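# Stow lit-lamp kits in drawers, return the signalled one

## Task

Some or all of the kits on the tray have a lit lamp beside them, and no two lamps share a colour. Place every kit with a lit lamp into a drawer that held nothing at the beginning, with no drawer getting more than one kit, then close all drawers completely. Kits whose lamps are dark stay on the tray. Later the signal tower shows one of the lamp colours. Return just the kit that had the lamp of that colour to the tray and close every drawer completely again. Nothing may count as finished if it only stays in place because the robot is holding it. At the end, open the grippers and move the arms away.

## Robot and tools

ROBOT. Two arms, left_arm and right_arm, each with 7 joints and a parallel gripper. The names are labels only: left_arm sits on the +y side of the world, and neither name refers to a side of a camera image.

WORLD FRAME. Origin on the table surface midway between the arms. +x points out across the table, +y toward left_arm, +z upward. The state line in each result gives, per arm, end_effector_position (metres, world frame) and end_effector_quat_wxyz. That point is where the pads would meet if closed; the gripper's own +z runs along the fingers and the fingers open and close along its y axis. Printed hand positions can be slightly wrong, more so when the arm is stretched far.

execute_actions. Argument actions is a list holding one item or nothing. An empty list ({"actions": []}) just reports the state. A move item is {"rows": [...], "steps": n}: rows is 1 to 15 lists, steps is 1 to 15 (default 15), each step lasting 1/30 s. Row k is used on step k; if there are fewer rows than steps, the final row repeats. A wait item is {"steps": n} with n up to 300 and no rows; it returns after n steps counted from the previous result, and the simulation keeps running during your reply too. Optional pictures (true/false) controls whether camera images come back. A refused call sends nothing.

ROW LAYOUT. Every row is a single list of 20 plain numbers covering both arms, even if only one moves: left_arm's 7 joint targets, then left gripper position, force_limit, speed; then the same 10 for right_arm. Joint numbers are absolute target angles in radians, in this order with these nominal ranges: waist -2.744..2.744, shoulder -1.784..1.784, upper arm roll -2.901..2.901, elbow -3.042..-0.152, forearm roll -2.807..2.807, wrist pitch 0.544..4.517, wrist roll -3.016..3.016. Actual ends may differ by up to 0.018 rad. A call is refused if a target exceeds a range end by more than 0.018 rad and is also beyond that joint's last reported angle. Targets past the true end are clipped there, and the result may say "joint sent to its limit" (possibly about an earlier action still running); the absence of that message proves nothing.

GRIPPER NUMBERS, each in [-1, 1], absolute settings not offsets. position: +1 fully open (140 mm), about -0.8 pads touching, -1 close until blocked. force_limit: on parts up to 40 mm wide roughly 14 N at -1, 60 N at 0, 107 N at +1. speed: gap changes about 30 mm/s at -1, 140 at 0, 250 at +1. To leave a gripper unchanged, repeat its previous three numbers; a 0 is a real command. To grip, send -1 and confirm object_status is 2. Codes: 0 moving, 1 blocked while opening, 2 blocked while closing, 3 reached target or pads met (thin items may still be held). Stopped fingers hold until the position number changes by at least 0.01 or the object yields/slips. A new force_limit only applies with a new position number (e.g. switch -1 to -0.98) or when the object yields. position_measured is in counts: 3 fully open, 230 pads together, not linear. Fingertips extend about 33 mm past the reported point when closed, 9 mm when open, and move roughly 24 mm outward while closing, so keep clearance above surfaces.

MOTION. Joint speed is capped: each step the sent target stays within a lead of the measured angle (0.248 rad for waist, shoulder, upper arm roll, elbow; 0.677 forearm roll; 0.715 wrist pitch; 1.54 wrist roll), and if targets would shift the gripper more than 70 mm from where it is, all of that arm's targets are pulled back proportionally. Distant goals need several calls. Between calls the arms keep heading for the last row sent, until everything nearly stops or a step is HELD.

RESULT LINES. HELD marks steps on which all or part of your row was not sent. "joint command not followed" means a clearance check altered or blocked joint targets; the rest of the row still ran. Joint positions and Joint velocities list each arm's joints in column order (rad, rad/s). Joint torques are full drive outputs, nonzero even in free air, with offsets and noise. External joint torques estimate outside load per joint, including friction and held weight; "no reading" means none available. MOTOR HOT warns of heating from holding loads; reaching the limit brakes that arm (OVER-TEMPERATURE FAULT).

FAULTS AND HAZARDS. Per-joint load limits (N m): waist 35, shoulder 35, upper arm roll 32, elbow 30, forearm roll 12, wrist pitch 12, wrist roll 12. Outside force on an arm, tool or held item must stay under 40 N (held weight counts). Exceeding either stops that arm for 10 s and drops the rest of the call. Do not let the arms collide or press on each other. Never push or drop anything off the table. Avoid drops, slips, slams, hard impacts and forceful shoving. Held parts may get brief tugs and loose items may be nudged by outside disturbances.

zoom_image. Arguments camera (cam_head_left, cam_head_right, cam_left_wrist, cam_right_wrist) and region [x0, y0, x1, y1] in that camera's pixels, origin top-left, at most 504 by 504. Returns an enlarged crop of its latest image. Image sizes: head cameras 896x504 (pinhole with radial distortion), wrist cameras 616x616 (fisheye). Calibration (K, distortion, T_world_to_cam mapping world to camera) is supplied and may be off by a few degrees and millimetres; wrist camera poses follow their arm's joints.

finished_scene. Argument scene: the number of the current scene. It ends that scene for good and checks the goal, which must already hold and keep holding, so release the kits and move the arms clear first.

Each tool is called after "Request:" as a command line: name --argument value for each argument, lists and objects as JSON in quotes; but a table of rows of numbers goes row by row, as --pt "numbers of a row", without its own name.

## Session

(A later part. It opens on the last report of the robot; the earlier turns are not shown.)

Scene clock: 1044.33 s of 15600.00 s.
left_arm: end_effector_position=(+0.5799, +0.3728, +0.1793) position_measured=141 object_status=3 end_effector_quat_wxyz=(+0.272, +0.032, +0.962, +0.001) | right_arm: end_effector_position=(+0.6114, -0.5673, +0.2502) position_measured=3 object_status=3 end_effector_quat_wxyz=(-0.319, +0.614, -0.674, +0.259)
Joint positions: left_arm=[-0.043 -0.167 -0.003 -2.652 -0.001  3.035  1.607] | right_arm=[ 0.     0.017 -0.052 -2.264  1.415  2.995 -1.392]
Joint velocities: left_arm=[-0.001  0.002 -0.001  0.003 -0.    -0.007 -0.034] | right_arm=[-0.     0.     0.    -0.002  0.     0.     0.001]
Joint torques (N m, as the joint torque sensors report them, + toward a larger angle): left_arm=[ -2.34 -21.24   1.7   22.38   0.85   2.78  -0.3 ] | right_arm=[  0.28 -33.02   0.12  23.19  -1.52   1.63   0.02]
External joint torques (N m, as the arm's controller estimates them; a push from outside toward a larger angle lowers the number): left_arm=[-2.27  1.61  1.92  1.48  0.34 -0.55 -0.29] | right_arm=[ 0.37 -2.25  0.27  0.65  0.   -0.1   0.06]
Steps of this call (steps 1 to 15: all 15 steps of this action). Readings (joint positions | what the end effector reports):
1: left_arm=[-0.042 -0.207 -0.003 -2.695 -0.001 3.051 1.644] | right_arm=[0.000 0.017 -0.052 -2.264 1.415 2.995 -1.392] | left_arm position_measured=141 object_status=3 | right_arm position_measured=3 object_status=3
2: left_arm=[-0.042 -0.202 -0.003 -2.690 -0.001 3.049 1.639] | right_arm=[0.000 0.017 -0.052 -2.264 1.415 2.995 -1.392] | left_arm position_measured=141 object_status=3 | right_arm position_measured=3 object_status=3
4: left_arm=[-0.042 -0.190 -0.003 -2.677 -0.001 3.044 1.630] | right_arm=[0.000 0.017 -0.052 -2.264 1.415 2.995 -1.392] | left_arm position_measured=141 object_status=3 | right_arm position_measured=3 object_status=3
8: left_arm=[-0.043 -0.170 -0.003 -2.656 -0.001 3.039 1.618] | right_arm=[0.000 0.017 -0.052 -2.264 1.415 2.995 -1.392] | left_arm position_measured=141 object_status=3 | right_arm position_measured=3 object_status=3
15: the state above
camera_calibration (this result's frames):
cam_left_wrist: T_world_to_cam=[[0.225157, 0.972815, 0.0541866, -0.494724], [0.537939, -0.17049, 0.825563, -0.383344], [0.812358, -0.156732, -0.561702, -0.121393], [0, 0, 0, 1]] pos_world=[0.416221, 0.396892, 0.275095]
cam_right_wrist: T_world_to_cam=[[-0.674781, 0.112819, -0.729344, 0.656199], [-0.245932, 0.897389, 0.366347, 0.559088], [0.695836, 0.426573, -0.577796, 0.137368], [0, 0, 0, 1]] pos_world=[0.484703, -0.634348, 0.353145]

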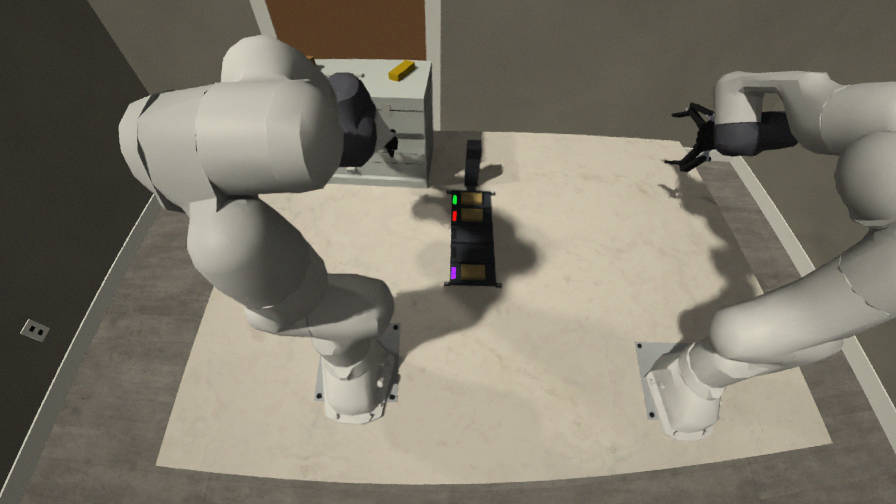

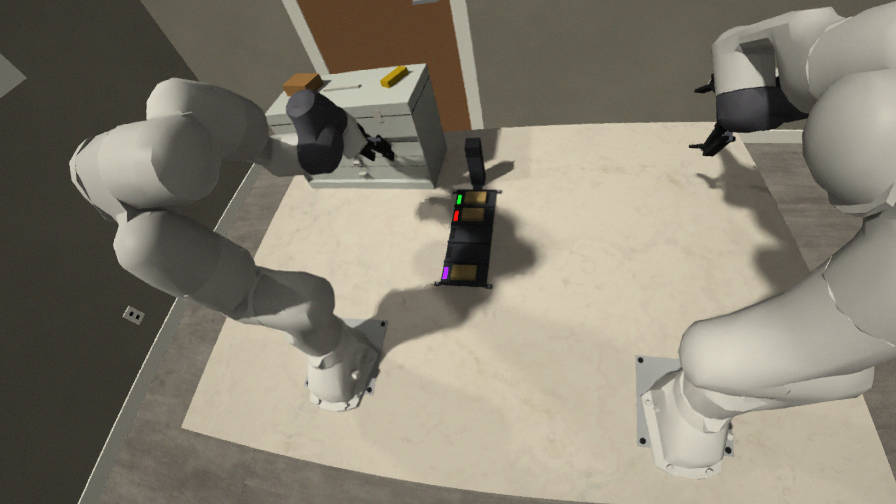

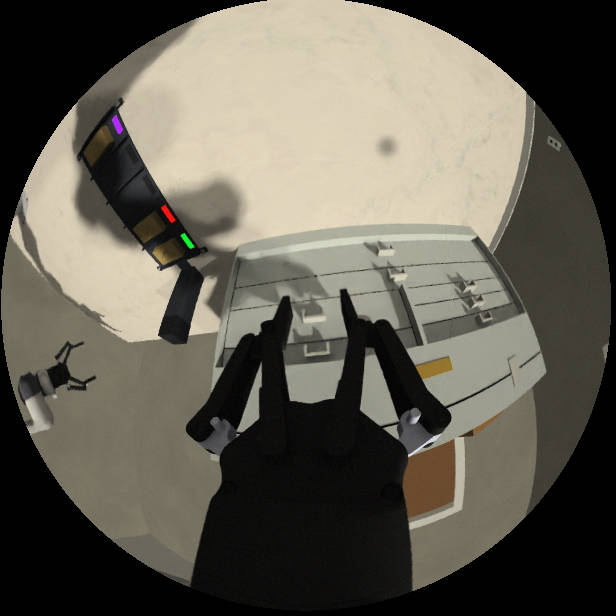

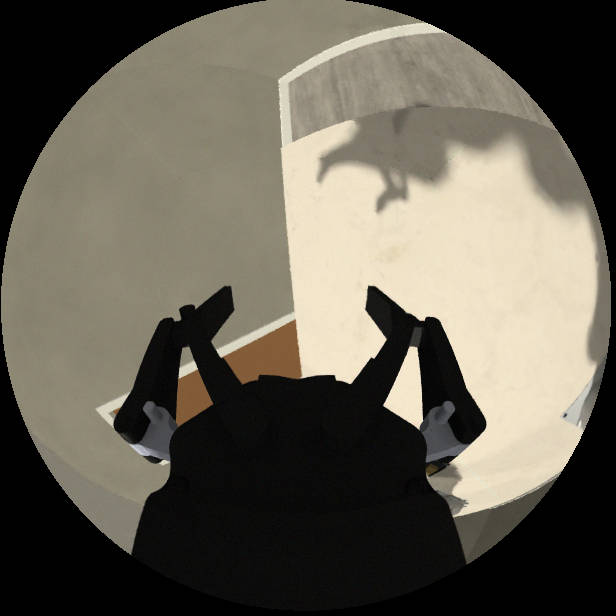

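Request:
execute_actions --actions '[{"rows":[[-0.047,-0.145,0,-2.64,0,3.04,1.59,-0.1,-0.3,0,0.0,0.017,-0.05,-2.264,1.415,2.995,-1.392,1,0,0],[-0.047,-0.145,0,-2.64,0,3.04,1.59,-0.1,-0.3,0,0.0,0.017,-0.05,-2.264,1.415,2.995,-1.392,1,0,0],[-0.047,-0.145,0,-2.64,0,3.04,1.59,-0.1,-0.3,0,0.0,0.017,-0.05,-2.264,1.415,2.995,-1.392,1,0,0],[-0.047,-0.121,0,-2.6216,0,3.046,1.59,-0.1,-0.3,0,0.0,0.017,-0.05,-2.264,1.415,2.995,-1.392,1,0,0]],"steps":15}]'

Request:
zoom_image --camera "cam_left_wrist" --region '[240, 240, 400, 400]'

Scene clock: 1065.53 s of 15600.00 s.
left_arm: end_effector_position=(+0.5880, +0.3720, +0.1707) position_measured=141 object_status=3 end_effector_quat_wxyz=(+0.267, +0.028, +0.963, -0.001) | right_arm: end_effector_position=(+0.6114, -0.5673, +0.2502) position_measured=3 object_status=3 end_effector_quat_wxyz=(-0.319, +0.614, -0.674, +0.259)
Joint positions: left_arm=[-0.044 -0.123 -0.002 -2.623 -0.001  3.041  1.597] | right_arm=[ 0.     0.017 -0.052 -2.264  1.415  2.995 -1.392]
Joint velocities: left_arm=[ 0.001 -0.001 -0.     0.003 -0.002  0.005 -0.   ] | right_arm=[-0.    -0.    -0.     0.     0.001 -0.    -0.001]
Joint torques (N m, as the joint torque sensors report them, + toward a larger angle): left_arm=[ -2.15 -22.36   1.81  21.4    0.92   4.07  -0.25] | right_arm=[  0.35 -32.6    0.07  23.34  -1.51   1.67   0.04]
External joint torques (N m, as the arm's controller estimates them; a push from outside toward a larger angle lowers the number): left_arm=[-2.16  1.83  1.92  0.74  0.43  0.75 -0.24] | right_arm=[ 0.43 -1.64  0.21  0.64  0.02 -0.07  0.08]
Steps of this call (steps 1 to 15: the robot went on to your last target; steps 16 to 90: nothing new was sent; then 17.70 s passed at rest; steps 91 to 105: all 15 steps of this action). Readings (joint positions | what the end effector reports):
91: left_arm=[-0.043 -0.163 -0.002 -2.648 -0.001 3.035 1.597] | right_arm=[0.000 0.017 -0.052 -2.264 1.415 2.995 -1.392] | left_arm position_measured=141 object_status=3 | right_arm position_measured=3 object_status=3
92: left_arm=[-0.043 -0.158 -0.002 -2.645 -0.001 3.035 1.597] | right_arm=[0.000 0.017 -0.052 -2.264 1.415 2.995 -1.392] | left_arm position_measured=141 object_status=3 | right_arm position_measured=3 object_status=3
94: left_arm=[-0.044 -0.146 -0.002 -2.639 -0.001 3.036 1.597] | right_arm=[0.000 0.017 -0.052 -2.264 1.415 2.995 -1.392] | left_arm position_measured=141 object_status=3 | right_arm position_measured=3 object_status=3
98: left_arm=[-0.044 -0.126 -0.002 -2.626 -0.001 3.039 1.597] | right_arm=[0.000 0.017 -0.052 -2.264 1.415 2.995 -1.392] | left_arm position_measured=141 object_status=3 | right_arm position_measured=3 object_status=3
105: the state above
camera_calibration (this result's frames):
cam_left_wrist: T_world_to_cam=[[0.218057, 0.974803, 0.0470098, -0.490662], [0.547524, -0.162068, 0.820946, -0.388675], [0.807879, -0.153274, -0.569068, -0.130271], [0, 0, 0, 1]] pos_world=[0.425045, 0.395339, 0.268014]
cam_right_wrist: T_world_to_cam=[[-0.674781, 0.112819, -0.729343, 0.656198], [-0.245932, 0.897389, 0.366347, 0.559088], [0.695836, 0.426573, -0.577796, 0.137368], [0, 0, 0, 1]] pos_world=[0.484703, -0.634349, 0.353145]

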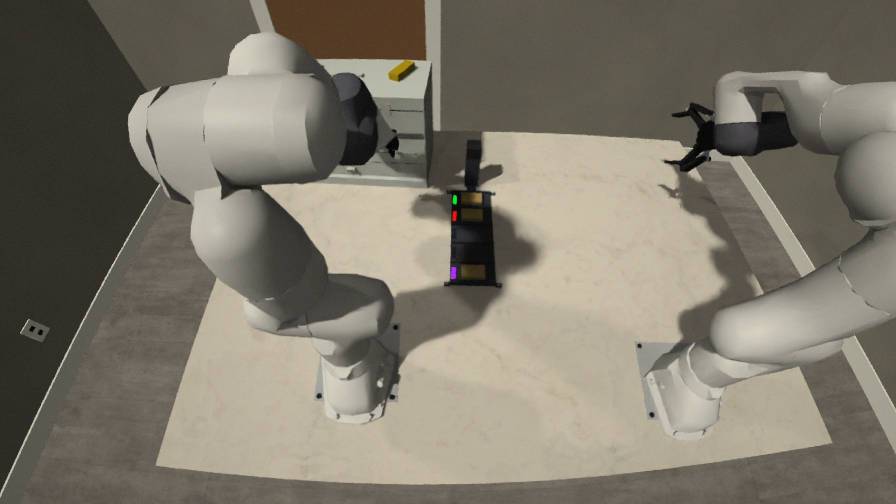

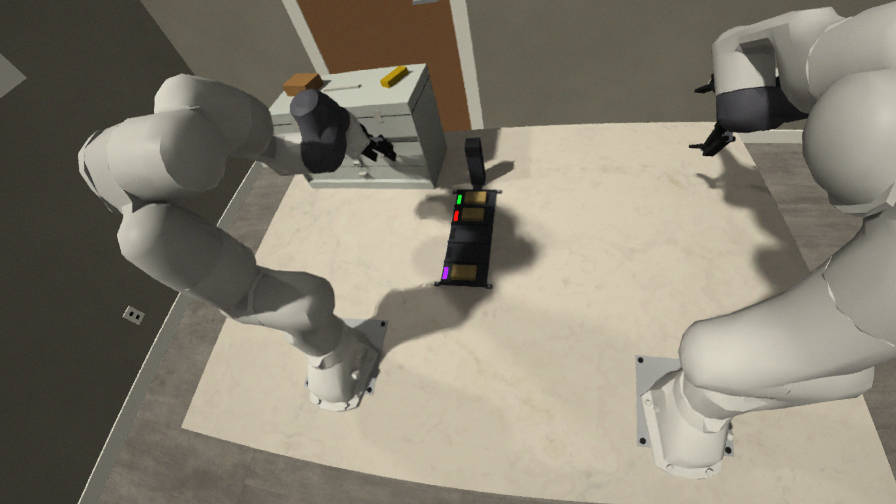

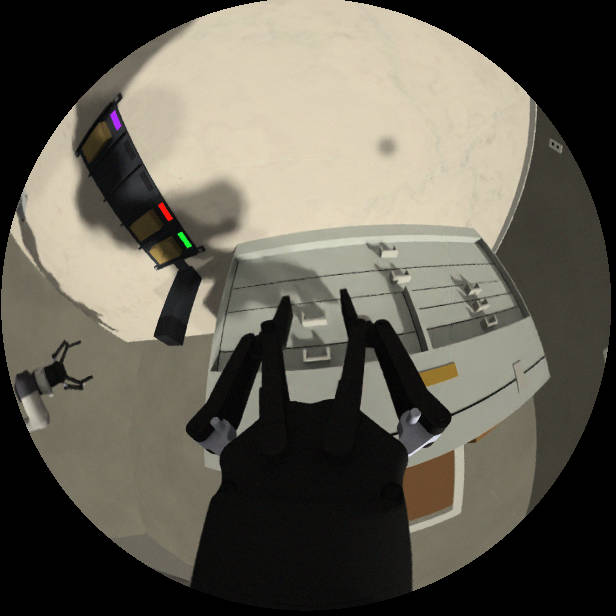

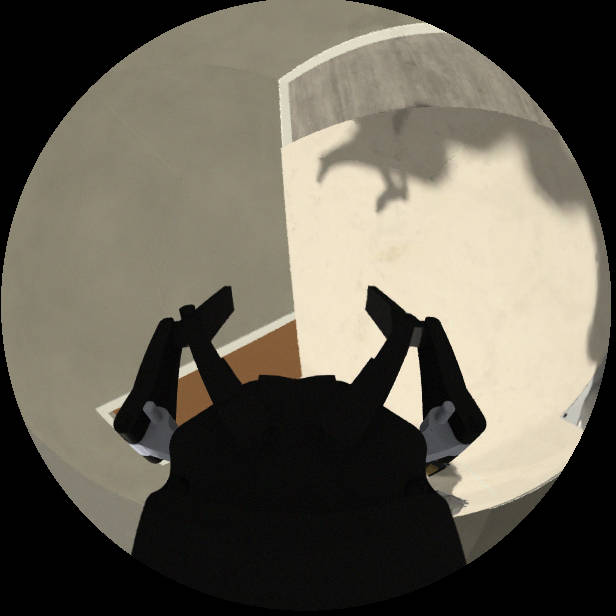

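Region (240, 240, 400, 400) of cam_left_wrist's 616x616 image, scaled by 3.150, with more detail than that image has.

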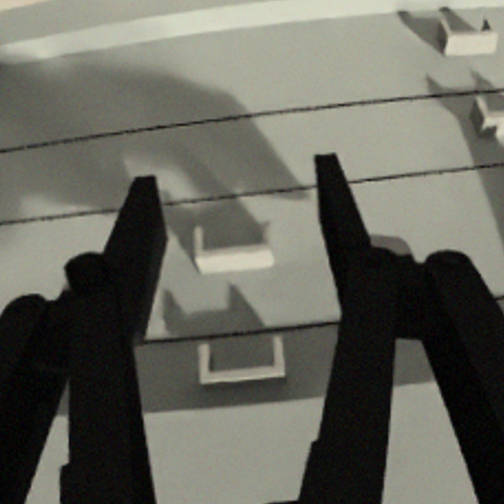

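Request:
execute_actions --actions '[{"rows":[[-0.049,-0.110,0,-2.610,0,3.048,1.59,-0.1,-0.3,0,0.0,0.017,-0.05,-2.264,1.415,2.995,-1.392,1,0,0]],"steps":10}]' --pictures false

Request:
execute_actions --actions '[{"rows":[[-0.049,-0.110,0,-2.610,0,3.048,1.59,-1,-0.3,-0.5,0.0,0.017,-0.05,-2.264,1.415,2.995,-1.392,1,0,0]],"steps":15}]' --pictures false

Scene clock: 1078.47 s of 15600.00 s.
left_arm: end_effector_position=(+0.5923, +0.3708, +0.1711) position_measured=141 object_status=3 end_effector_quat_wxyz=(+0.269, +0.029, +0.963, -0.001) | right_arm: end_effector_position=(+0.6114, -0.5673, +0.2502) position_measured=3 object_status=3 end_effector_quat_wxyz=(-0.319, +0.614, -0.674, +0.259)
Joint positions: left_arm=[-0.046 -0.112 -0.002 -2.612 -0.001  3.044  1.597] | right_arm=[ 0.     0.017 -0.052 -2.264  1.415  2.995 -1.392]
Joint velocities: left_arm=[0.001 0.003 0.001 0.003 0.    0.001 0.   ] | right_arm=[-0.001 -0.002 -0.001  0.    -0.001 -0.001  0.   ]
Joint torques (N m, as the joint torque sensors report them, + toward a larger angle): left_arm=[ -1.91 -24.02   1.27  21.55   0.83   4.12  -0.19] | right_arm=[ -0.32 -32.64   0.13  23.37  -1.5    1.66   0.04]
External joint torques (N m, as the arm's controller estimates them; a push from outside toward a larger angle lowers the number): left_arm=[-1.97  0.45  1.31  0.95  0.35  0.81 -0.17] | right_arm=[-0.31 -1.65  0.2   0.64  0.04 -0.07  0.08]
Steps of this call (steps 1 to 15: the robot went on to your last target; steps 16 to 90: nothing new was sent; then 9.60 s passed at rest; steps 91 to 100: all 10 steps of this action). Readings (joint positions | what the end effector reports):
91: left_arm=[-0.044 -0.121 -0.002 -2.620 -0.001 3.042 1.597] | right_arm=[0.000 0.017 -0.052 -2.264 1.415 2.995 -1.392] | left_arm position_measured=141 object_status=3 | right_arm position_measured=3 object_status=3
92: left_arm=[-0.045 -0.118 -0.002 -2.617 -0.001 3.042 1.597] | right_arm=[0.000 0.017 -0.052 -2.264 1.415 2.995 -1.392] | left_arm position_measured=141 object_status=3 | right_arm position_measured=3 object_status=3
94: left_arm=[-0.046 -0.114 -0.002 -2.614 -0.001 3.043 1.597] | right_arm=[0.000 0.017 -0.052 -2.264 1.415 2.995 -1.392] | left_arm position_measured=141 object_status=3 | right_arm position_measured=3 object_status=3
98: left_arm=[-0.046 -0.112 -0.002 -2.612 -0.001 3.043 1.597] | right_arm=[0.000 0.017 -0.052 -2.264 1.415 2.995 -1.392] | left_arm position_measured=141 object_status=3 | right_arm position_measured=3 object_status=3
100: the state above

Scene clock: 1078.97 s of 15600.00 s.
left_arm: end_effector_position=(+0.5926, +0.3680, +0.1714) position_measured=192 object_status=0 end_effector_quat_wxyz=(+0.269, +0.031, +0.963, -0.002) | right_arm: end_effector_position=(+0.6114, -0.5673, +0.2502) position_measured=3 object_status=3 end_effector_quat_wxyz=(-0.319, +0.614, -0.674, +0.259)
Joint positions: left_arm=[-0.05  -0.112 -0.003 -2.611 -0.001  3.044  1.597] | right_arm=[ 0.     0.017 -0.052 -2.264  1.415  2.995 -1.392]
Joint velocities: left_arm=[ 0.     0.001 -0.001  0.     0.001  0.    -0.   ] | right_arm=[ 0.    -0.    -0.     0.002  0.001 -0.001  0.   ]
Joint torques (N m, as the joint torque sensors report them, + toward a larger angle): left_arm=[ -0.06 -22.76   2.12  20.86   0.81   4.05  -0.28] | right_arm=[  0.32 -32.76  -0.16  23.09  -1.58   1.64   0.08]
External joint torques (N m, as the arm's controller estimates them; a push from outside toward a larger angle lowers the number): left_arm=[-0.01  1.77  2.27  0.16  0.31  0.72 -0.27] | right_arm=[ 0.29 -1.7  -0.13  0.28 -0.03 -0.09  0.12]
Steps of this call (steps 1 to 15: all 15 steps of this action). Readings (joint positions | what the end effector reports):
1: left_arm=[-0.046 -0.112 -0.002 -2.612 -0.001 3.044 1.597] | right_arm=[0.000 0.017 -0.052 -2.264 1.415 2.995 -1.392] | left_arm position_measured=141 object_status=0 | right_arm position_measured=3 object_status=3
2: left_arm=[-0.046 -0.112 -0.002 -2.612 -0.001 3.044 1.597] | right_arm=[0.000 0.017 -0.052 -2.264 1.415 2.995 -1.392] | left_arm position_measured=145 object_status=0 | right_arm position_measured=3 object_status=3
4: left_arm=[-0.046 -0.112 -0.002 -2.612 -0.001 3.044 1.597] | right_arm=[0.000 0.017 -0.052 -2.264 1.415 2.995 -1.392] | left_arm position_measured=155 object_status=0 | right_arm position_measured=3 object_status=3
8: left_arm=[-0.046 -0.112 -0.002 -2.612 -0.001 3.044 1.597] | right_arm=[0.000 0.017 -0.052 -2.264 1.415 2.995 -1.392] | left_arm position_measured=173 object_status=0 | right_arm position_measured=3 object_status=3
15: the state above

Request:
execute_actions --actions '[{"rows":[[-0.051,-0.125,0,-2.627,0,3.048,1.59,-1,-0.3,-0.5,0.0,0.017,-0.05,-2.264,1.415,2.995,-1.392,1,0,0],[-0.051,-0.139,0,-2.643,0,3.05,1.59,-1,-0.3,-0.5,0.0,0.017,-0.05,-2.264,1.415,2.995,-1.392,1,0,0],[-0.051,-0.154,0,-2.659,0,3.052,1.59,-1,-0.3,-0.5,0.0,0.017,-0.05,-2.264,1.415,2.995,-1.392,1,0,0],[-0.051,-0.168,0,-2.675,0,3.054,1.59,-1,-0.3,-0.5,0.0,0.017,-0.05,-2.264,1.415,2.995,-1.392,1,0,0],[-0.051,-0.183,0,-2.691,0,3.055,1.59,-1,-0.3,-0.5,0.0,0.017,-0.05,-2.264,1.415,2.995,-1.392,1,0,0],[-0.051,-0.1976,0,-2.7066,0,3.056,1.59,-1,-0.3,-0.5,0.0,0.017,-0.05,-2.264,1.415,2.995,-1.392,1,0,0],[-0.051,-0.2125,0,-2.722,0,3.056,1.59,-1,-0.3,-0.5,0.0,0.017,-0.05,-2.264,1.415,2.995,-1.392,1,0,0],[-0.051,-0.2275,0,-2.7375,0,3.056,1.59,-1,-0.3,-0.5,0.0,0.017,-0.05,-2.264,1.415,2.995,-1.392,1,0,0],[-0.051,-0.2425,0,-2.753,0,3.056,1.59,-1,-0.3,-0.5,0.0,0.017,-0.05,-2.264,1.415,2.995,-1.392,1,0,0],[-0.051,-0.258,0,-2.768,0,3.055,1.59,-1,-0.3,-0.5,0.0,0.017,-0.05,-2.264,1.415,2.995,-1.392,1,0,0],[-0.051,-0.273,0,-2.7835,0,3.054,1.59,-1,-0.3,-0.5,0.0,0.017,-0.05,-2.264,1.415,2.995,-1.392,1,0,0],[-0.051,-0.2885,0,-2.7987,0,3.053,1.59,-1,-0.3,-0.5,0.0,0.017,-0.05,-2.264,1.415,2.995,-1.392,1,0,0],[-0.051,-0.3045,0,-2.814,0,3.051,1.59,-1,-0.3,-0.5,0.0,0.017,-0.05,-2.264,1.415,2.995,-1.392,1,0,0],[-0.051,-0.321,0,-2.829,0,3.049,1.59,-1,-0.3,-0.5,0.0,0.017,-0.05,-2.264,1.415,2.995,-1.392,1,0,0],[-0.051,-0.3375,0,-2.844,0,3.047,1.59,-1,-0.3,-0.5,0.0,0.017,-0.05,-2.264,1.415,2.995,-1.392,1,0,0]],"steps":15}]' --pictures false

Request:
execute_actions --actions '[{"rows":[[-0.051,-0.354,0,-2.859,0,3.045,1.59,-1,-0.3,-0.5,0.0,0.017,-0.05,-2.264,1.415,2.995,-1.392,1,0,0],[-0.051,-0.371,0,-2.874,0,3.042,1.59,-1,-0.3,-0.5,0.0,0.017,-0.05,-2.264,1.415,2.995,-1.392,1,0,0],[-0.051,-0.388,0,-2.889,0,3.039,1.59,-1,-0.3,-0.5,0.0,0.017,-0.05,-2.264,1.415,2.995,-1.392,1,0,0],[-0.05,-0.406,0,-2.904,0,3.035,1.59,-1,-0.3,-0.5,0.0,0.017,-0.05,-2.264,1.415,2.995,-1.392,1,0,0],[-0.05,-0.424,0,-2.919,0,3.031,1.59,-1,-0.3,-0.5,0.0,0.017,-0.05,-2.264,1.415,2.995,-1.392,1,0,0],[-0.05,-0.4425,0,-2.934,0,3.027,1.59,-1,-0.3,-0.5,0.0,0.017,-0.05,-2.264,1.415,2.995,-1.392,1,0,0],[-0.05,-0.461,0,-2.949,0,3.024,1.59,-1,-0.3,-0.5,0.0,0.017,-0.05,-2.264,1.415,2.995,-1.392,1,0,0],[-0.05,-0.48,0,-2.9635,0,3.022,1.59,-1,-0.3,-0.5,0.0,0.017,-0.05,-2.264,1.415,2.995,-1.392,1,0,0]],"steps":15}]'

Scene clock: 1119.53 s of 15600.00 s.
left_arm: end_effector_position=(+0.5290, +0.3715, +0.1723) position_measured=192 object_status=2 end_effector_quat_wxyz=(+0.270, +0.030, +0.963, -0.001) | right_arm: end_effector_position=(+0.6114, -0.5673, +0.2502) position_measured=3 object_status=3 end_effector_quat_wxyz=(-0.319, +0.614, -0.674, +0.259)
Joint positions: left_arm=[-0.05  -0.302 -0.001 -2.809 -0.001  3.053  1.597] | right_arm=[ 0.     0.017 -0.052 -2.264  1.415  2.995 -1.392]
Joint velocities: left_arm=[ 0.    -0.458  0.006 -0.441  0.001 -0.007 -0.001] | right_arm=[ 0.001 -0.001 -0.001  0.     0.     0.     0.002]
Joint torques (N m, as the joint torque sensors report them, + toward a larger angle): left_arm=[ -0.14 -16.27   0.59  20.57   0.81   2.64  -0.34] | right_arm=[  0.21 -32.81   0.31  22.94  -1.55   1.64   0.06]
External joint torques (N m, as the arm's controller estimates them; a push from outside toward a larger angle lowers the number): left_arm=[-0.15 -1.22  0.96 -2.31  0.33 -0.79 -0.33] | right_arm=[ 0.34 -1.89  0.5   0.31 -0.02 -0.1   0.1 ]
Steps of this call (steps 1 to 15: the robot went on to your last target; steps 16 to 90: nothing new was sent; then 37.07 s passed at rest; steps 91 to 105: all 15 steps of this action). Readings (joint positions | what the end effector reports):
91: left_arm=[-0.050 -0.114 -0.003 -2.614 -0.001 3.045 1.597] | right_arm=[0.000 0.017 -0.052 -2.264 1.415 2.995 -1.392] | left_arm position_measured=192 object_status=2 | right_arm position_measured=3 object_status=3
92: left_arm=[-0.050 -0.121 -0.003 -2.621 -0.001 3.046 1.597] | right_arm=[0.000 0.017 -0.052 -2.264 1.415 2.995 -1.392] | left_arm position_measured=192 object_status=2 | right_arm position_measured=3 object_status=3
94: left_arm=[-0.050 -0.141 -0.003 -2.644 -0.001 3.048 1.597] | right_arm=[0.000 0.017 -0.052 -2.264 1.415 2.995 -1.392] | left_arm position_measured=192 object_status=2 | right_arm position_measured=3 object_status=3
98: left_arm=[-0.050 -0.195 -0.002 -2.702 -0.001 3.052 1.597] | right_arm=[0.000 0.017 -0.052 -2.264 1.415 2.995 -1.392] | left_arm position_measured=192 object_status=2 | right_arm position_measured=3 object_status=3
105: the state above

Scene clock: 1120.03 s of 15600.00 s.
left_arm: end_effector_position=(+0.4797, +0.3739, +0.1729) position_measured=192 object_status=2 end_effector_quat_wxyz=(+0.271, +0.029, +0.962, -0.001) | right_arm: end_effector_position=(+0.6114, -0.5673, +0.2502) position_measured=3 object_status=3 end_effector_quat_wxyz=(-0.319, +0.614, -0.674, +0.259)
Joint positions: left_arm=[-0.05  -0.477 -0.    -2.959 -0.001  3.031  1.597] | right_arm=[ 0.     0.017 -0.052 -2.264  1.415  2.995 -1.392]
Joint velocities: left_arm=[-0.001 -0.022 -0.001 -0.014 -0.    -0.011  0.001] | right_arm=[-0.001 -0.001 -0.     0.     0.    -0.     0.001]
Joint torques (N m, as the joint torque sensors report them, + toward a larger angle): left_arm=[ -0.45 -12.12   0.43  18.07   0.82   2.23  -0.26] | right_arm=[  0.35 -32.58  -0.18  23.07  -1.58   1.63   0.06]
External joint torques (N m, as the arm's controller estimates them; a push from outside toward a larger angle lowers the number): left_arm=[-0.42 -0.29  0.89 -2.96  0.31 -1.11 -0.25] | right_arm=[ 0.33 -1.59 -0.14  0.35 -0.04 -0.1   0.1 ]
Steps of this call (steps 1 to 15: all 15 steps of this action). Readings (joint positions | what the end effector reports):
1: left_arm=[-0.050 -0.318 -0.001 -2.824 -0.001 3.053 1.597] | right_arm=[0.000 0.017 -0.052 -2.264 1.415 2.995 -1.392] | left_arm position_measured=192 object_status=2 | right_arm position_measured=3 object_status=3
2: left_arm=[-0.050 -0.334 -0.001 -2.840 -0.001 3.052 1.597] | right_arm=[0.000 0.017 -0.052 -2.264 1.415 2.995 -1.392] | left_arm position_measured=192 object_status=2 | right_arm position_measured=3 object_status=3
4: left_arm=[-0.050 -0.368 -0.000 -2.870 -0.001 3.049 1.597] | right_arm=[0.000 0.017 -0.052 -2.264 1.415 2.995 -1.392] | left_arm position_measured=192 object_status=2 | right_arm position_measured=3 object_status=3
8: left_arm=[-0.050 -0.439 -0.000 -2.930 -0.001 3.039 1.597] | right_arm=[0.000 0.017 -0.052 -2.264 1.415 2.995 -1.392] | left_arm position_measured=192 object_status=2 | right_arm position_measured=3 object_status=3
15: the state above
camera_calibration (this result's frames):
cam_left_wrist: T_world_to_cam=[[0.220724, 0.974143, 0.0482352, -0.470279], [0.540247, -0.163286, 0.825513, -0.327692], [0.812043, -0.156152, -0.562319, -0.0433036], [0, 0, 0, 1]] pos_world=[0.316001, 0.397849, 0.268848]
cam_right_wrist: T_world_to_cam=[[-0.674781, 0.112819, -0.729343, 0.656199], [-0.245932, 0.897389, 0.366347, 0.559088], [0.695836, 0.426573, -0.577796, 0.137368], [0, 0, 0, 1]] pos_world=[0.484703, -0.634348, 0.353145]

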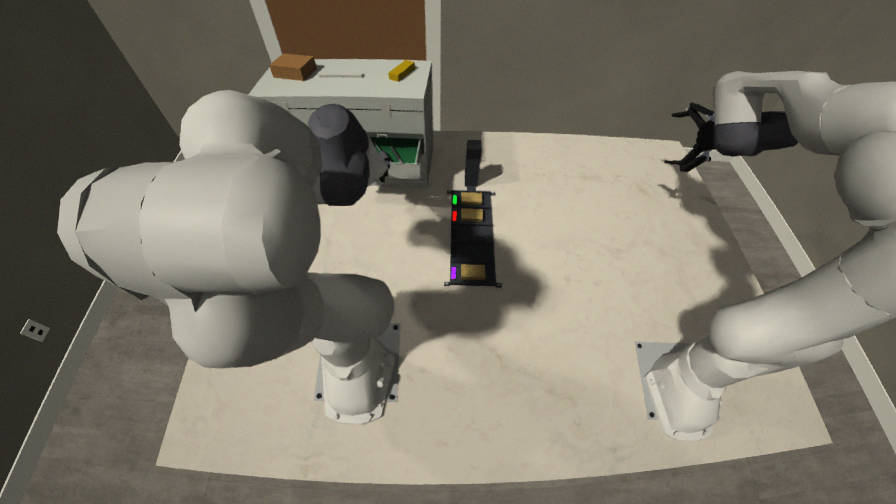

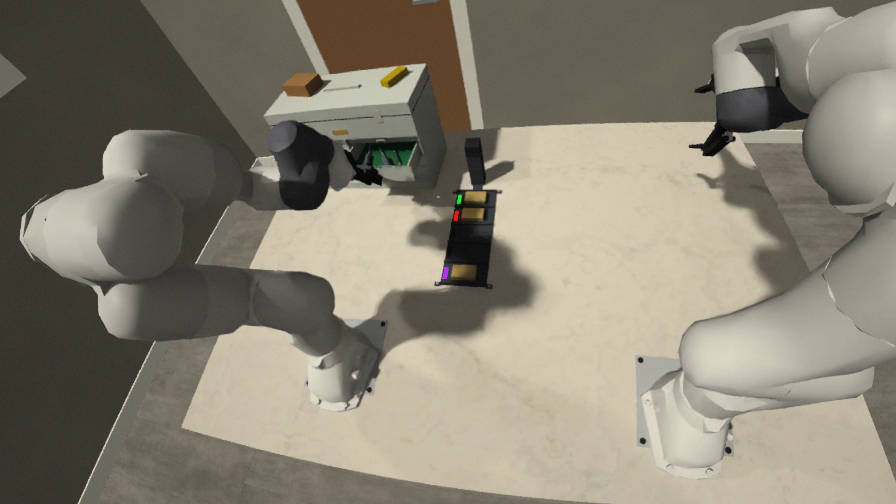

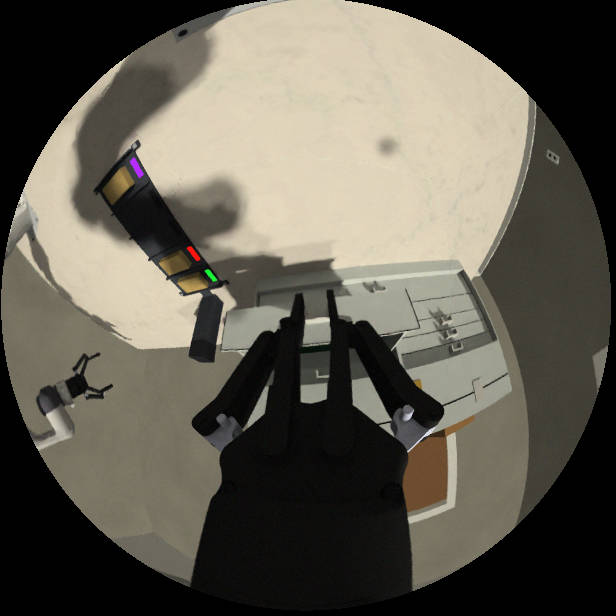

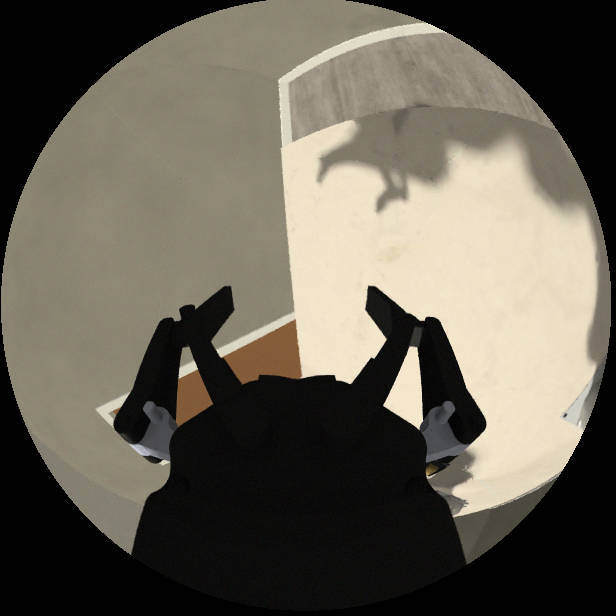

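R2 has tools in it. Push it shut.

Request:
execute_actions --actions '[{"rows":[[-0.05,-0.455,0,-2.944,0,3.036,1.59,-1,-0.3,-0.5,0.0,0.017,-0.05,-2.264,1.415,2.995,-1.392,1,0,0],[-0.05,-0.43,0,-2.924,0,3.041,1.59,-1,-0.3,-0.5,0.0,0.017,-0.05,-2.264,1.415,2.995,-1.392,1,0,0],[-0.05,-0.406,0,-2.904,0,3.046,1.59,-1,-0.3,-0.5,0.0,0.017,-0.05,-2.264,1.415,2.995,-1.392,1,0,0],[-0.05,-0.382,0,-2.884,0,3.05,1.59,-1,-0.3,-0.5,0.0,0.017,-0.05,-2.264,1.415,2.995,-1.392,1,0,0],[-0.05,-0.36,0,-2.864,0,3.053,1.59,-1,-0.3,-0.5,0.0,0.017,-0.05,-2.264,1.415,2.995,-1.392,1,0,0],[-0.05,-0.3375,0,-2.844,0,3.056,1.59,-1,-0.3,-0.5,0.0,0.017,-0.05,-2.264,1.415,2.995,-1.392,1,0,0],[-0.05,-0.3155,0,-2.824,0,3.058,1.59,-1,-0.3,-0.5,0.0,0.017,-0.05,-2.264,1.415,2.995,-1.392,1,0,0],[-0.05,-0.294,0,-2.804,0,3.058,1.59,-1,-0.3,-0.5,0.0,0.017,-0.05,-2.264,1.415,2.995,-1.392,1,0,0],[-0.05,-0.273,0,-2.7835,0,3.058,1.59,-1,-0.3,-0.5,0.0,0.017,-0.05,-2.264,1.415,2.995,-1.392,1,0,0],[-0.05,-0.253,0,-2.763,0,3.058,1.59,-1,-0.3,-0.5,0.0,0.017,-0.05,-2.264,1.415,2.995,-1.392,1,0,0],[-0.05,-0.2325,0,-2.7425,0,3.057,1.59,-1,-0.3,-0.5,0.0,0.017,-0.05,-2.264,1.415,2.995,-1.392,1,0,0],[-0.05,-0.2125,0,-2.722,0,3.056,1.59,-1,-0.3,-0.5,0.0,0.017,-0.05,-2.264,1.415,2.995,-1.392,1,0,0],[-0.05,-0.193,0,-2.701,0,3.053,1.59,-1,-0.3,-0.5,0.0,0.017,-0.05,-2.264,1.415,2.995,-1.392,1,0,0],[-0.05,-0.173,0,-2.68,0,3.05,1.59,-1,-0.3,-0.5,0.0,0.017,-0.05,-2.264,1.415,2.995,-1.392,1,0,0],[-0.05,-0.154,0,-2.659,0,3.047,1.59,-1,-0.3,-0.5,0.0,0.017,-0.05,-2.264,1.415,2.995,-1.392,1,0,0]],"steps":15}]' --pictures false

Request:
execute_actions --actions '[{"rows":[[-0.05,-0.142,0,-2.646,0,3.045,1.59,-1,-0.3,-0.5,0.0,0.017,-0.05,-2.264,1.415,2.995,-1.392,1,0,0],[-0.05,-0.133,0,-2.636,0,3.044,1.59,-1,-0.3,-0.5,0.0,0.017,-0.05,-2.264,1.415,2.995,-1.392,1,0,0],[-0.05,-0.125,0,-2.627,0,3.043,1.59,-1,-0.3,-0.5,0.0,0.017,-0.05,-2.264,1.415,2.995,-1.392,1,0,0],[-0.05,-0.118,0,-2.619,0,3.042,1.59,-1,-0.3,-0.5,0.0,0.017,-0.05,-2.264,1.415,2.995,-1.392,1,0,0],[-0.05,-0.112,0,-2.612,0,3.042,1.59,-1,-0.3,-0.5,0.0,0.017,-0.05,-2.264,1.415,2.995,-1.392,1,0,0],[-0.05,-0.107,0,-2.607,0,3.042,1.59,-1,-0.3,-0.5,0.0,0.017,-0.05,-2.264,1.415,2.995,-1.392,1,0,0],[-0.05,-0.103,0,-2.602,0,3.042,1.59,-1,-0.3,-0.5,0.0,0.017,-0.05,-2.264,1.415,2.995,-1.392,1,0,0]],"steps":15}]' --pictures false

Scene clock: 1155.27 s of 15600.00 s.
left_arm: end_effector_position=(+0.5625, +0.3698, +0.1719) position_measured=192 object_status=2 end_effector_quat_wxyz=(+0.268, +0.030, +0.963, -0.002) | right_arm: end_effector_position=(+0.6114, -0.5673, +0.2502) position_measured=3 object_status=3 end_effector_quat_wxyz=(-0.319, +0.614, -0.674, +0.259)
Joint positions: left_arm=[-0.051 -0.198 -0.001 -2.704 -0.001  3.05   1.597] | right_arm=[ 0.     0.017 -0.052 -2.264  1.415  2.995 -1.392]
Joint velocities: left_arm=[-0.004  0.578 -0.005  0.587 -0.001 -0.001 -0.002] | right_arm=[-0.     0.    -0.     0.002  0.001 -0.    -0.001]
Joint torques (N m, as the joint torque sensors report them, + toward a larger angle): left_arm=[  0.43 -22.79   0.39  18.13   0.85   2.99  -0.21] | right_arm=[  0.1  -32.94  -0.11  22.92  -1.54   1.64   0.03]
External joint torques (N m, as the arm's controller estimates them; a push from outside toward a larger angle lowers the number): left_arm=[ 0.42  2.03  0.54  0.71  0.36 -0.14 -0.19] | right_arm=[ 0.13 -2.07 -0.02  0.26 -0.01 -0.09  0.07]
Steps of this call (steps 1 to 15: the robot went on to your last target; steps 16 to 90: nothing new was sent; then 31.73 s passed at rest; steps 91 to 105: all 15 steps of this action). Readings (joint positions | what the end effector reports):
91: left_arm=[-0.050 -0.474 -0.000 -2.957 -0.001 3.030 1.597] | right_arm=[0.000 0.017 -0.052 -2.264 1.415 2.995 -1.392] | left_arm position_measured=192 object_status=2 | right_arm position_measured=3 object_status=3
92: left_arm=[-0.050 -0.463 -0.000 -2.948 -0.001 3.032 1.597] | right_arm=[0.000 0.017 -0.052 -2.264 1.415 2.995 -1.392] | left_arm position_measured=192 object_status=2 | right_arm position_measured=3 object_status=3
94: left_arm=[-0.050 -0.429 -0.000 -2.919 -0.001 3.036 1.597] | right_arm=[0.000 0.017 -0.052 -2.264 1.415 2.995 -1.392] | left_arm position_measured=192 object_status=2 | right_arm position_measured=3 object_status=3
98: left_arm=[-0.050 -0.343 -0.000 -2.845 -0.001 3.046 1.597] | right_arm=[0.000 0.017 -0.052 -2.264 1.415 2.995 -1.392] | left_arm position_measured=192 object_status=2 | right_arm position_measured=3 object_status=3
105: the state above

Scene clock: 1155.77 s of 15600.00 s.
left_arm: end_effector_position=(+0.5935, +0.3680, +0.1714) position_measured=192 object_status=2 end_effector_quat_wxyz=(+0.268, +0.031, +0.963, -0.002) | right_arm: end_effector_position=(+0.6114, -0.5673, +0.2502) position_measured=3 object_status=3 end_effector_quat_wxyz=(-0.319, +0.614, -0.674, +0.259)
Joint positions: left_arm=[-0.052 -0.11  -0.001 -2.607 -0.001  3.041  1.597] | right_arm=[ 0.     0.017 -0.052 -2.264  1.415  2.995 -1.392]
Joint velocities: left_arm=[-0.     0.001  0.     0.004  0.    -0.01   0.   ] | right_arm=[-0.     0.     0.     0.001  0.     0.     0.002]
Joint torques (N m, as the joint torque sensors report them, + toward a larger angle): left_arm=[  0.78 -20.01   0.94  23.21   0.81   3.86  -0.24] | right_arm=[  0.04 -32.75  -0.26  23.07  -1.54   1.6    0.02]
External joint torques (N m, as the arm's controller estimates them; a push from outside toward a larger angle lowers the number): left_arm=[ 0.84  4.74  1.09  2.47  0.31  0.53 -0.22] | right_arm=[ 0.07 -1.84 -0.17  0.36 -0.01 -0.13  0.07]
Steps of this call (steps 1 to 15: all 15 steps of this action). Readings (joint positions | what the end effector reports):
1: left_arm=[-0.051 -0.180 -0.001 -2.686 -0.001 3.049 1.597] | right_arm=[0.000 0.017 -0.052 -2.264 1.415 2.995 -1.392] | left_arm position_measured=192 object_status=2 | right_arm position_measured=3 object_status=3
2: left_arm=[-0.051 -0.165 -0.001 -2.669 -0.001 3.049 1.597] | right_arm=[0.000 0.017 -0.052 -2.264 1.415 2.995 -1.392] | left_arm position_measured=192 object_status=2 | right_arm position_measured=3 object_status=3
4: left_arm=[-0.052 -0.141 -0.001 -2.644 -0.001 3.048 1.597] | right_arm=[0.000 0.017 -0.052 -2.264 1.415 2.995 -1.392] | left_arm position_measured=192 object_status=2 | right_arm position_measured=3 object_status=3
8: left_arm=[-0.052 -0.113 -0.001 -2.614 -0.001 3.046 1.597] | right_arm=[0.000 0.017 -0.052 -2.264 1.415 2.995 -1.392] | left_arm position_measured=192 object_status=2 | right_arm position_measured=3 object_status=3
15: the state above

Request:
execute_actions --actions '[{"rows":[[-0.05,-0.112,0,-2.612,0,3.042,1.59,-0.1,-0.3,0,0.0,0.017,-0.05,-2.264,1.415,2.995,-1.392,1,0,0]],"steps":10}]' --pictures false

Request:
execute_actions --actions '[{"rows":[[-0.05,-0.2,0,-2.7066,0,3.054,1.59,-0.1,-0.3,0,0.0,0.017,-0.05,-2.264,1.415,2.995,-1.392,1,0,0],[-0.05,-0.2,0,-2.7066,0,3.054,1.59,-0.1,-0.3,0,0.0,0.017,-0.05,-2.264,1.415,2.995,-1.392,1,0,0],[-0.05,-0.29,0,-2.8,0,3.054,1.59,-0.1,-0.3,0,0.0,0.017,-0.05,-2.264,1.415,2.995,-1.392,1,0,0],[-0.05,-0.29,0,-2.8,0,3.054,1.59,-0.1,-0.3,0,0.0,0.017,-0.05,-2.264,1.415,2.995,-1.392,1,0,0],[-0.05,-0.39,0,-2.89,0,3.1,1.59,-0.1,-0.3,0,0.0,0.017,-0.05,-2.264,1.415,2.995,-1.392,1,0,0],[-0.05,-0.39,0,-2.89,0,3.1,1.59,-0.1,-0.3,0,0.0,0.017,-0.05,-2.264,1.415,2.995,-1.392,1,0,0],[-0.05,-0.45,0,-2.99,0,3.3,1.59,-0.1,-0.3,0,0.0,0.017,-0.05,-2.264,1.415,2.995,-1.392,1,0,0],[-0.05,-0.45,0,-2.99,0,3.3,1.59,-0.1,-0.3,0,0.0,0.017,-0.05,-2.264,1.415,2.995,-1.392,1,0,0],[-0.05,-0.45,0,-2.99,0,3.3,1.59,-0.1,-0.3,0,0.0,0.017,-0.05,-2.264,1.415,2.995,-1.392,1,0,0],[-0.05,-0.4,0,-3.0,0,3.6,1.59,-0.1,-0.3,0,0.0,0.017,-0.05,-2.264,1.415,2.995,-1.392,1,0,0]],"steps":15}]' --pictures false

Request:
execute_actions --actions '[{"rows":[[-0.05,-0.25,0,-3.01,0,3.9,1.585,-0.1,-0.3,0,0.0,0.017,-0.05,-2.264,1.415,2.995,-1.392,1,0,0]],"steps":15}]' --pictures false

Scene clock: 1214.53 s of 15600.00 s.
left_arm: end_effector_position=(+0.5918, +0.3680, +0.1701) position_measured=141 object_status=0 end_effector_quat_wxyz=(+0.267, +0.031, +0.963, -0.002) | right_arm: end_effector_position=(+0.6114, -0.5673, +0.2502) position_measured=3 object_status=3 end_effector_quat_wxyz=(-0.319, +0.614, -0.674, +0.259)
Joint positions: left_arm=[-0.052 -0.111 -0.001 -2.61  -0.001  3.04   1.597] | right_arm=[ 0.     0.017 -0.052 -2.264  1.415  2.995 -1.392]
Joint velocities: left_arm=[ 0.001  0.    -0.001 -0.001  0.    -0.    -0.001] | right_arm=[-0.001 -0.    -0.001 -0.001  0.     0.    -0.001]
Joint torques (N m, as the joint torque sensors report them, + toward a larger angle): left_arm=[  0.23 -25.4    1.56  19.35   0.81   3.71  -0.27] | right_arm=[  0.3  -32.87  -0.26  23.23  -1.55   1.64   0.05]
External joint torques (N m, as the arm's controller estimates them; a push from outside toward a larger angle lowers the number): left_arm=[ 0.26 -0.81  1.69 -1.31  0.31  0.4  -0.26] | right_arm=[ 0.39 -1.96 -0.11  0.57 -0.02 -0.1   0.09]
Steps of this call (steps 1 to 15: the robot went on to your last target; steps 16 to 90: nothing new was sent; then 55.43 s passed at rest; steps 91 to 100: all 10 steps of this action). Readings (joint positions | what the end effector reports):
91: left_arm=[-0.052 -0.110 -0.001 -2.607 -0.001 3.040 1.597] | right_arm=[0.000 0.017 -0.052 -2.264 1.415 2.995 -1.392] | left_arm position_measured=192 object_status=0 | right_arm position_measured=3 object_status=3
92: left_arm=[-0.052 -0.111 -0.001 -2.608 -0.001 3.040 1.597] | right_arm=[0.000 0.017 -0.052 -2.264 1.415 2.995 -1.392] | left_arm position_measured=190 object_status=0 | right_arm position_measured=3 object_status=3
94: left_arm=[-0.052 -0.111 -0.001 -2.610 -0.001 3.040 1.597] | right_arm=[0.000 0.017 -0.052 -2.264 1.415 2.995 -1.392] | left_arm position_measured=170 object_status=0 | right_arm position_measured=3 object_status=3
98: left_arm=[-0.052 -0.111 -0.001 -2.610 -0.001 3.040 1.597] | right_arm=[0.000 0.017 -0.052 -2.264 1.415 2.995 -1.392] | left_arm position_measured=142 object_status=0 | right_arm position_measured=3 object_status=3
100: the state above

Scene clock: 1215.03 s of 15600.00 s.
left_arm: end_effector_position=(+0.5309, +0.3705, +0.2296) position_measured=141 object_status=3 end_effector_quat_wxyz=(+0.415, +0.029, +0.909, -0.002) | right_arm: end_effector_position=(+0.6114, -0.5673, +0.2502) position_measured=3 object_status=3 end_effector_quat_wxyz=(-0.319, +0.614, -0.674, +0.259)
Joint positions: left_arm=[-0.052 -0.403 -0.001 -2.994 -0.     3.446  1.596] | right_arm=[ 0.     0.017 -0.052 -2.264  1.415  2.995 -1.392]
Joint velocities: left_arm=[ 0.     0.021  0.    -0.07  -0.     0.909 -0.001] | right_arm=[-0.    -0.002  0.001 -0.002  0.001 -0.     0.001]
Joint torques (N m, as the joint torque sensors report them, + toward a larger angle): left_arm=[  0.67 -12.64   1.17  19.38   0.59   4.2   -0.29] | right_arm=[  0.15 -32.74  -0.11  22.81  -1.53   1.6    0.02]
External joint torques (N m, as the arm's controller estimates them; a push from outside toward a larger angle lowers the number): left_arm=[ 0.66  0.96  1.51 -0.87  0.15  0.9  -0.27] | right_arm=[ 0.18 -1.86 -0.03  0.21 -0.01 -0.13  0.06]
Steps of this call (steps 1 to 15: all 15 steps of this action). Readings (joint positions | what the end effector reports):
1: left_arm=[-0.052 -0.130 -0.001 -2.633 -0.000 3.043 1.597] | right_arm=[0.000 0.017 -0.052 -2.264 1.415 2.995 -1.392] | left_arm position_measured=141 object_status=0 | right_arm position_measured=3 object_status=3
2: left_arm=[-0.052 -0.154 -0.001 -2.659 -0.000 3.043 1.597] | right_arm=[0.000 0.017 -0.052 -2.264 1.415 2.995 -1.392] | left_arm position_measured=141 object_status=0 | right_arm position_measured=3 object_status=3
4: left_arm=[-0.052 -0.226 -0.001 -2.735 -0.000 3.045 1.597] | right_arm=[0.000 0.017 -0.052 -2.264 1.415 2.995 -1.392] | left_arm position_measured=141 object_status=3 | right_arm position_measured=3 object_status=3
8: left_arm=[-0.052 -0.392 -0.001 -2.910 -0.000 3.136 1.596] | right_arm=[0.000 0.017 -0.052 -2.264 1.415 2.995 -1.392] | left_arm position_measured=141 object_status=3 | right_arm position_measured=3 object_status=3
15: the state above

Scene clock: 1215.53 s of 15600.00 s.
left_arm: end_effector_position=(+0.5555, +0.3695, +0.2733) position_measured=141 object_status=3 end_effector_quat_wxyz=(+0.529, +0.026, +0.848, -0.004) | right_arm: end_effector_position=(+0.6114, -0.5673, +0.2502) position_measured=3 object_status=3 end_effector_quat_wxyz=(-0.319, +0.614, -0.674, +0.259)
Joint positions: left_arm=[-0.052 -0.252 -0.001 -3.01  -0.     3.873  1.593] | right_arm=[ 0.     0.017 -0.052 -2.264  1.415  2.995 -1.392]
Joint velocities: left_arm=[-0.     0.002 -0.001 -0.001  0.     0.139 -0.003] | right_arm=[ 0.001  0.     0.002 -0.002 -0.001 -0.     0.001]
Joint torques (N m, as the joint torque sensors report them, + toward a larger angle): left_arm=[  0.39 -13.89   1.24  15.83   0.64   4.01  -0.35] | right_arm=[  0.23 -32.92   0.23  22.73  -1.51   1.59   0.03]
External joint torques (N m, as the arm's controller estimates them; a push from outside toward a larger angle lowers the number): left_arm=[ 0.48  1.5   1.56 -0.65  0.3   0.83 -0.32] | right_arm=[ 0.15 -2.1   0.21  0.13  0.02 -0.12  0.07]
Steps of this call (steps 1 to 15: all 15 steps of this action). Readings (joint positions | what the end effector reports):
1: left_arm=[-0.052 -0.373 -0.001 -2.993 -0.000 3.525 1.596] | right_arm=[0.000 0.017 -0.052 -2.264 1.415 2.995 -1.392] | left_arm position_measured=141 object_status=3 | right_arm position_measured=3 object_status=3
2: left_arm=[-0.052 -0.332 -0.001 -2.995 -0.000 3.593 1.596] | right_arm=[0.000 0.017 -0.052 -2.264 1.415 2.995 -1.392] | left_arm position_measured=141 object_status=3 | right_arm position_measured=3 object_status=3
4: left_arm=[-0.052 -0.281 -0.001 -3.006 -0.000 3.690 1.595] | right_arm=[0.000 0.017 -0.052 -2.264 1.415 2.995 -1.392] | left_arm position_measured=141 object_status=3 | right_arm position_measured=3 object_status=3
8: left_arm=[-0.052 -0.255 -0.001 -3.010 -0.000 3.802 1.594] | right_arm=[0.000 0.017 -0.052 -2.264 1.415 2.995 -1.392] | left_arm position_measured=141 object_status=3 | right_arm position_measured=3 object_status=3
15: the state above


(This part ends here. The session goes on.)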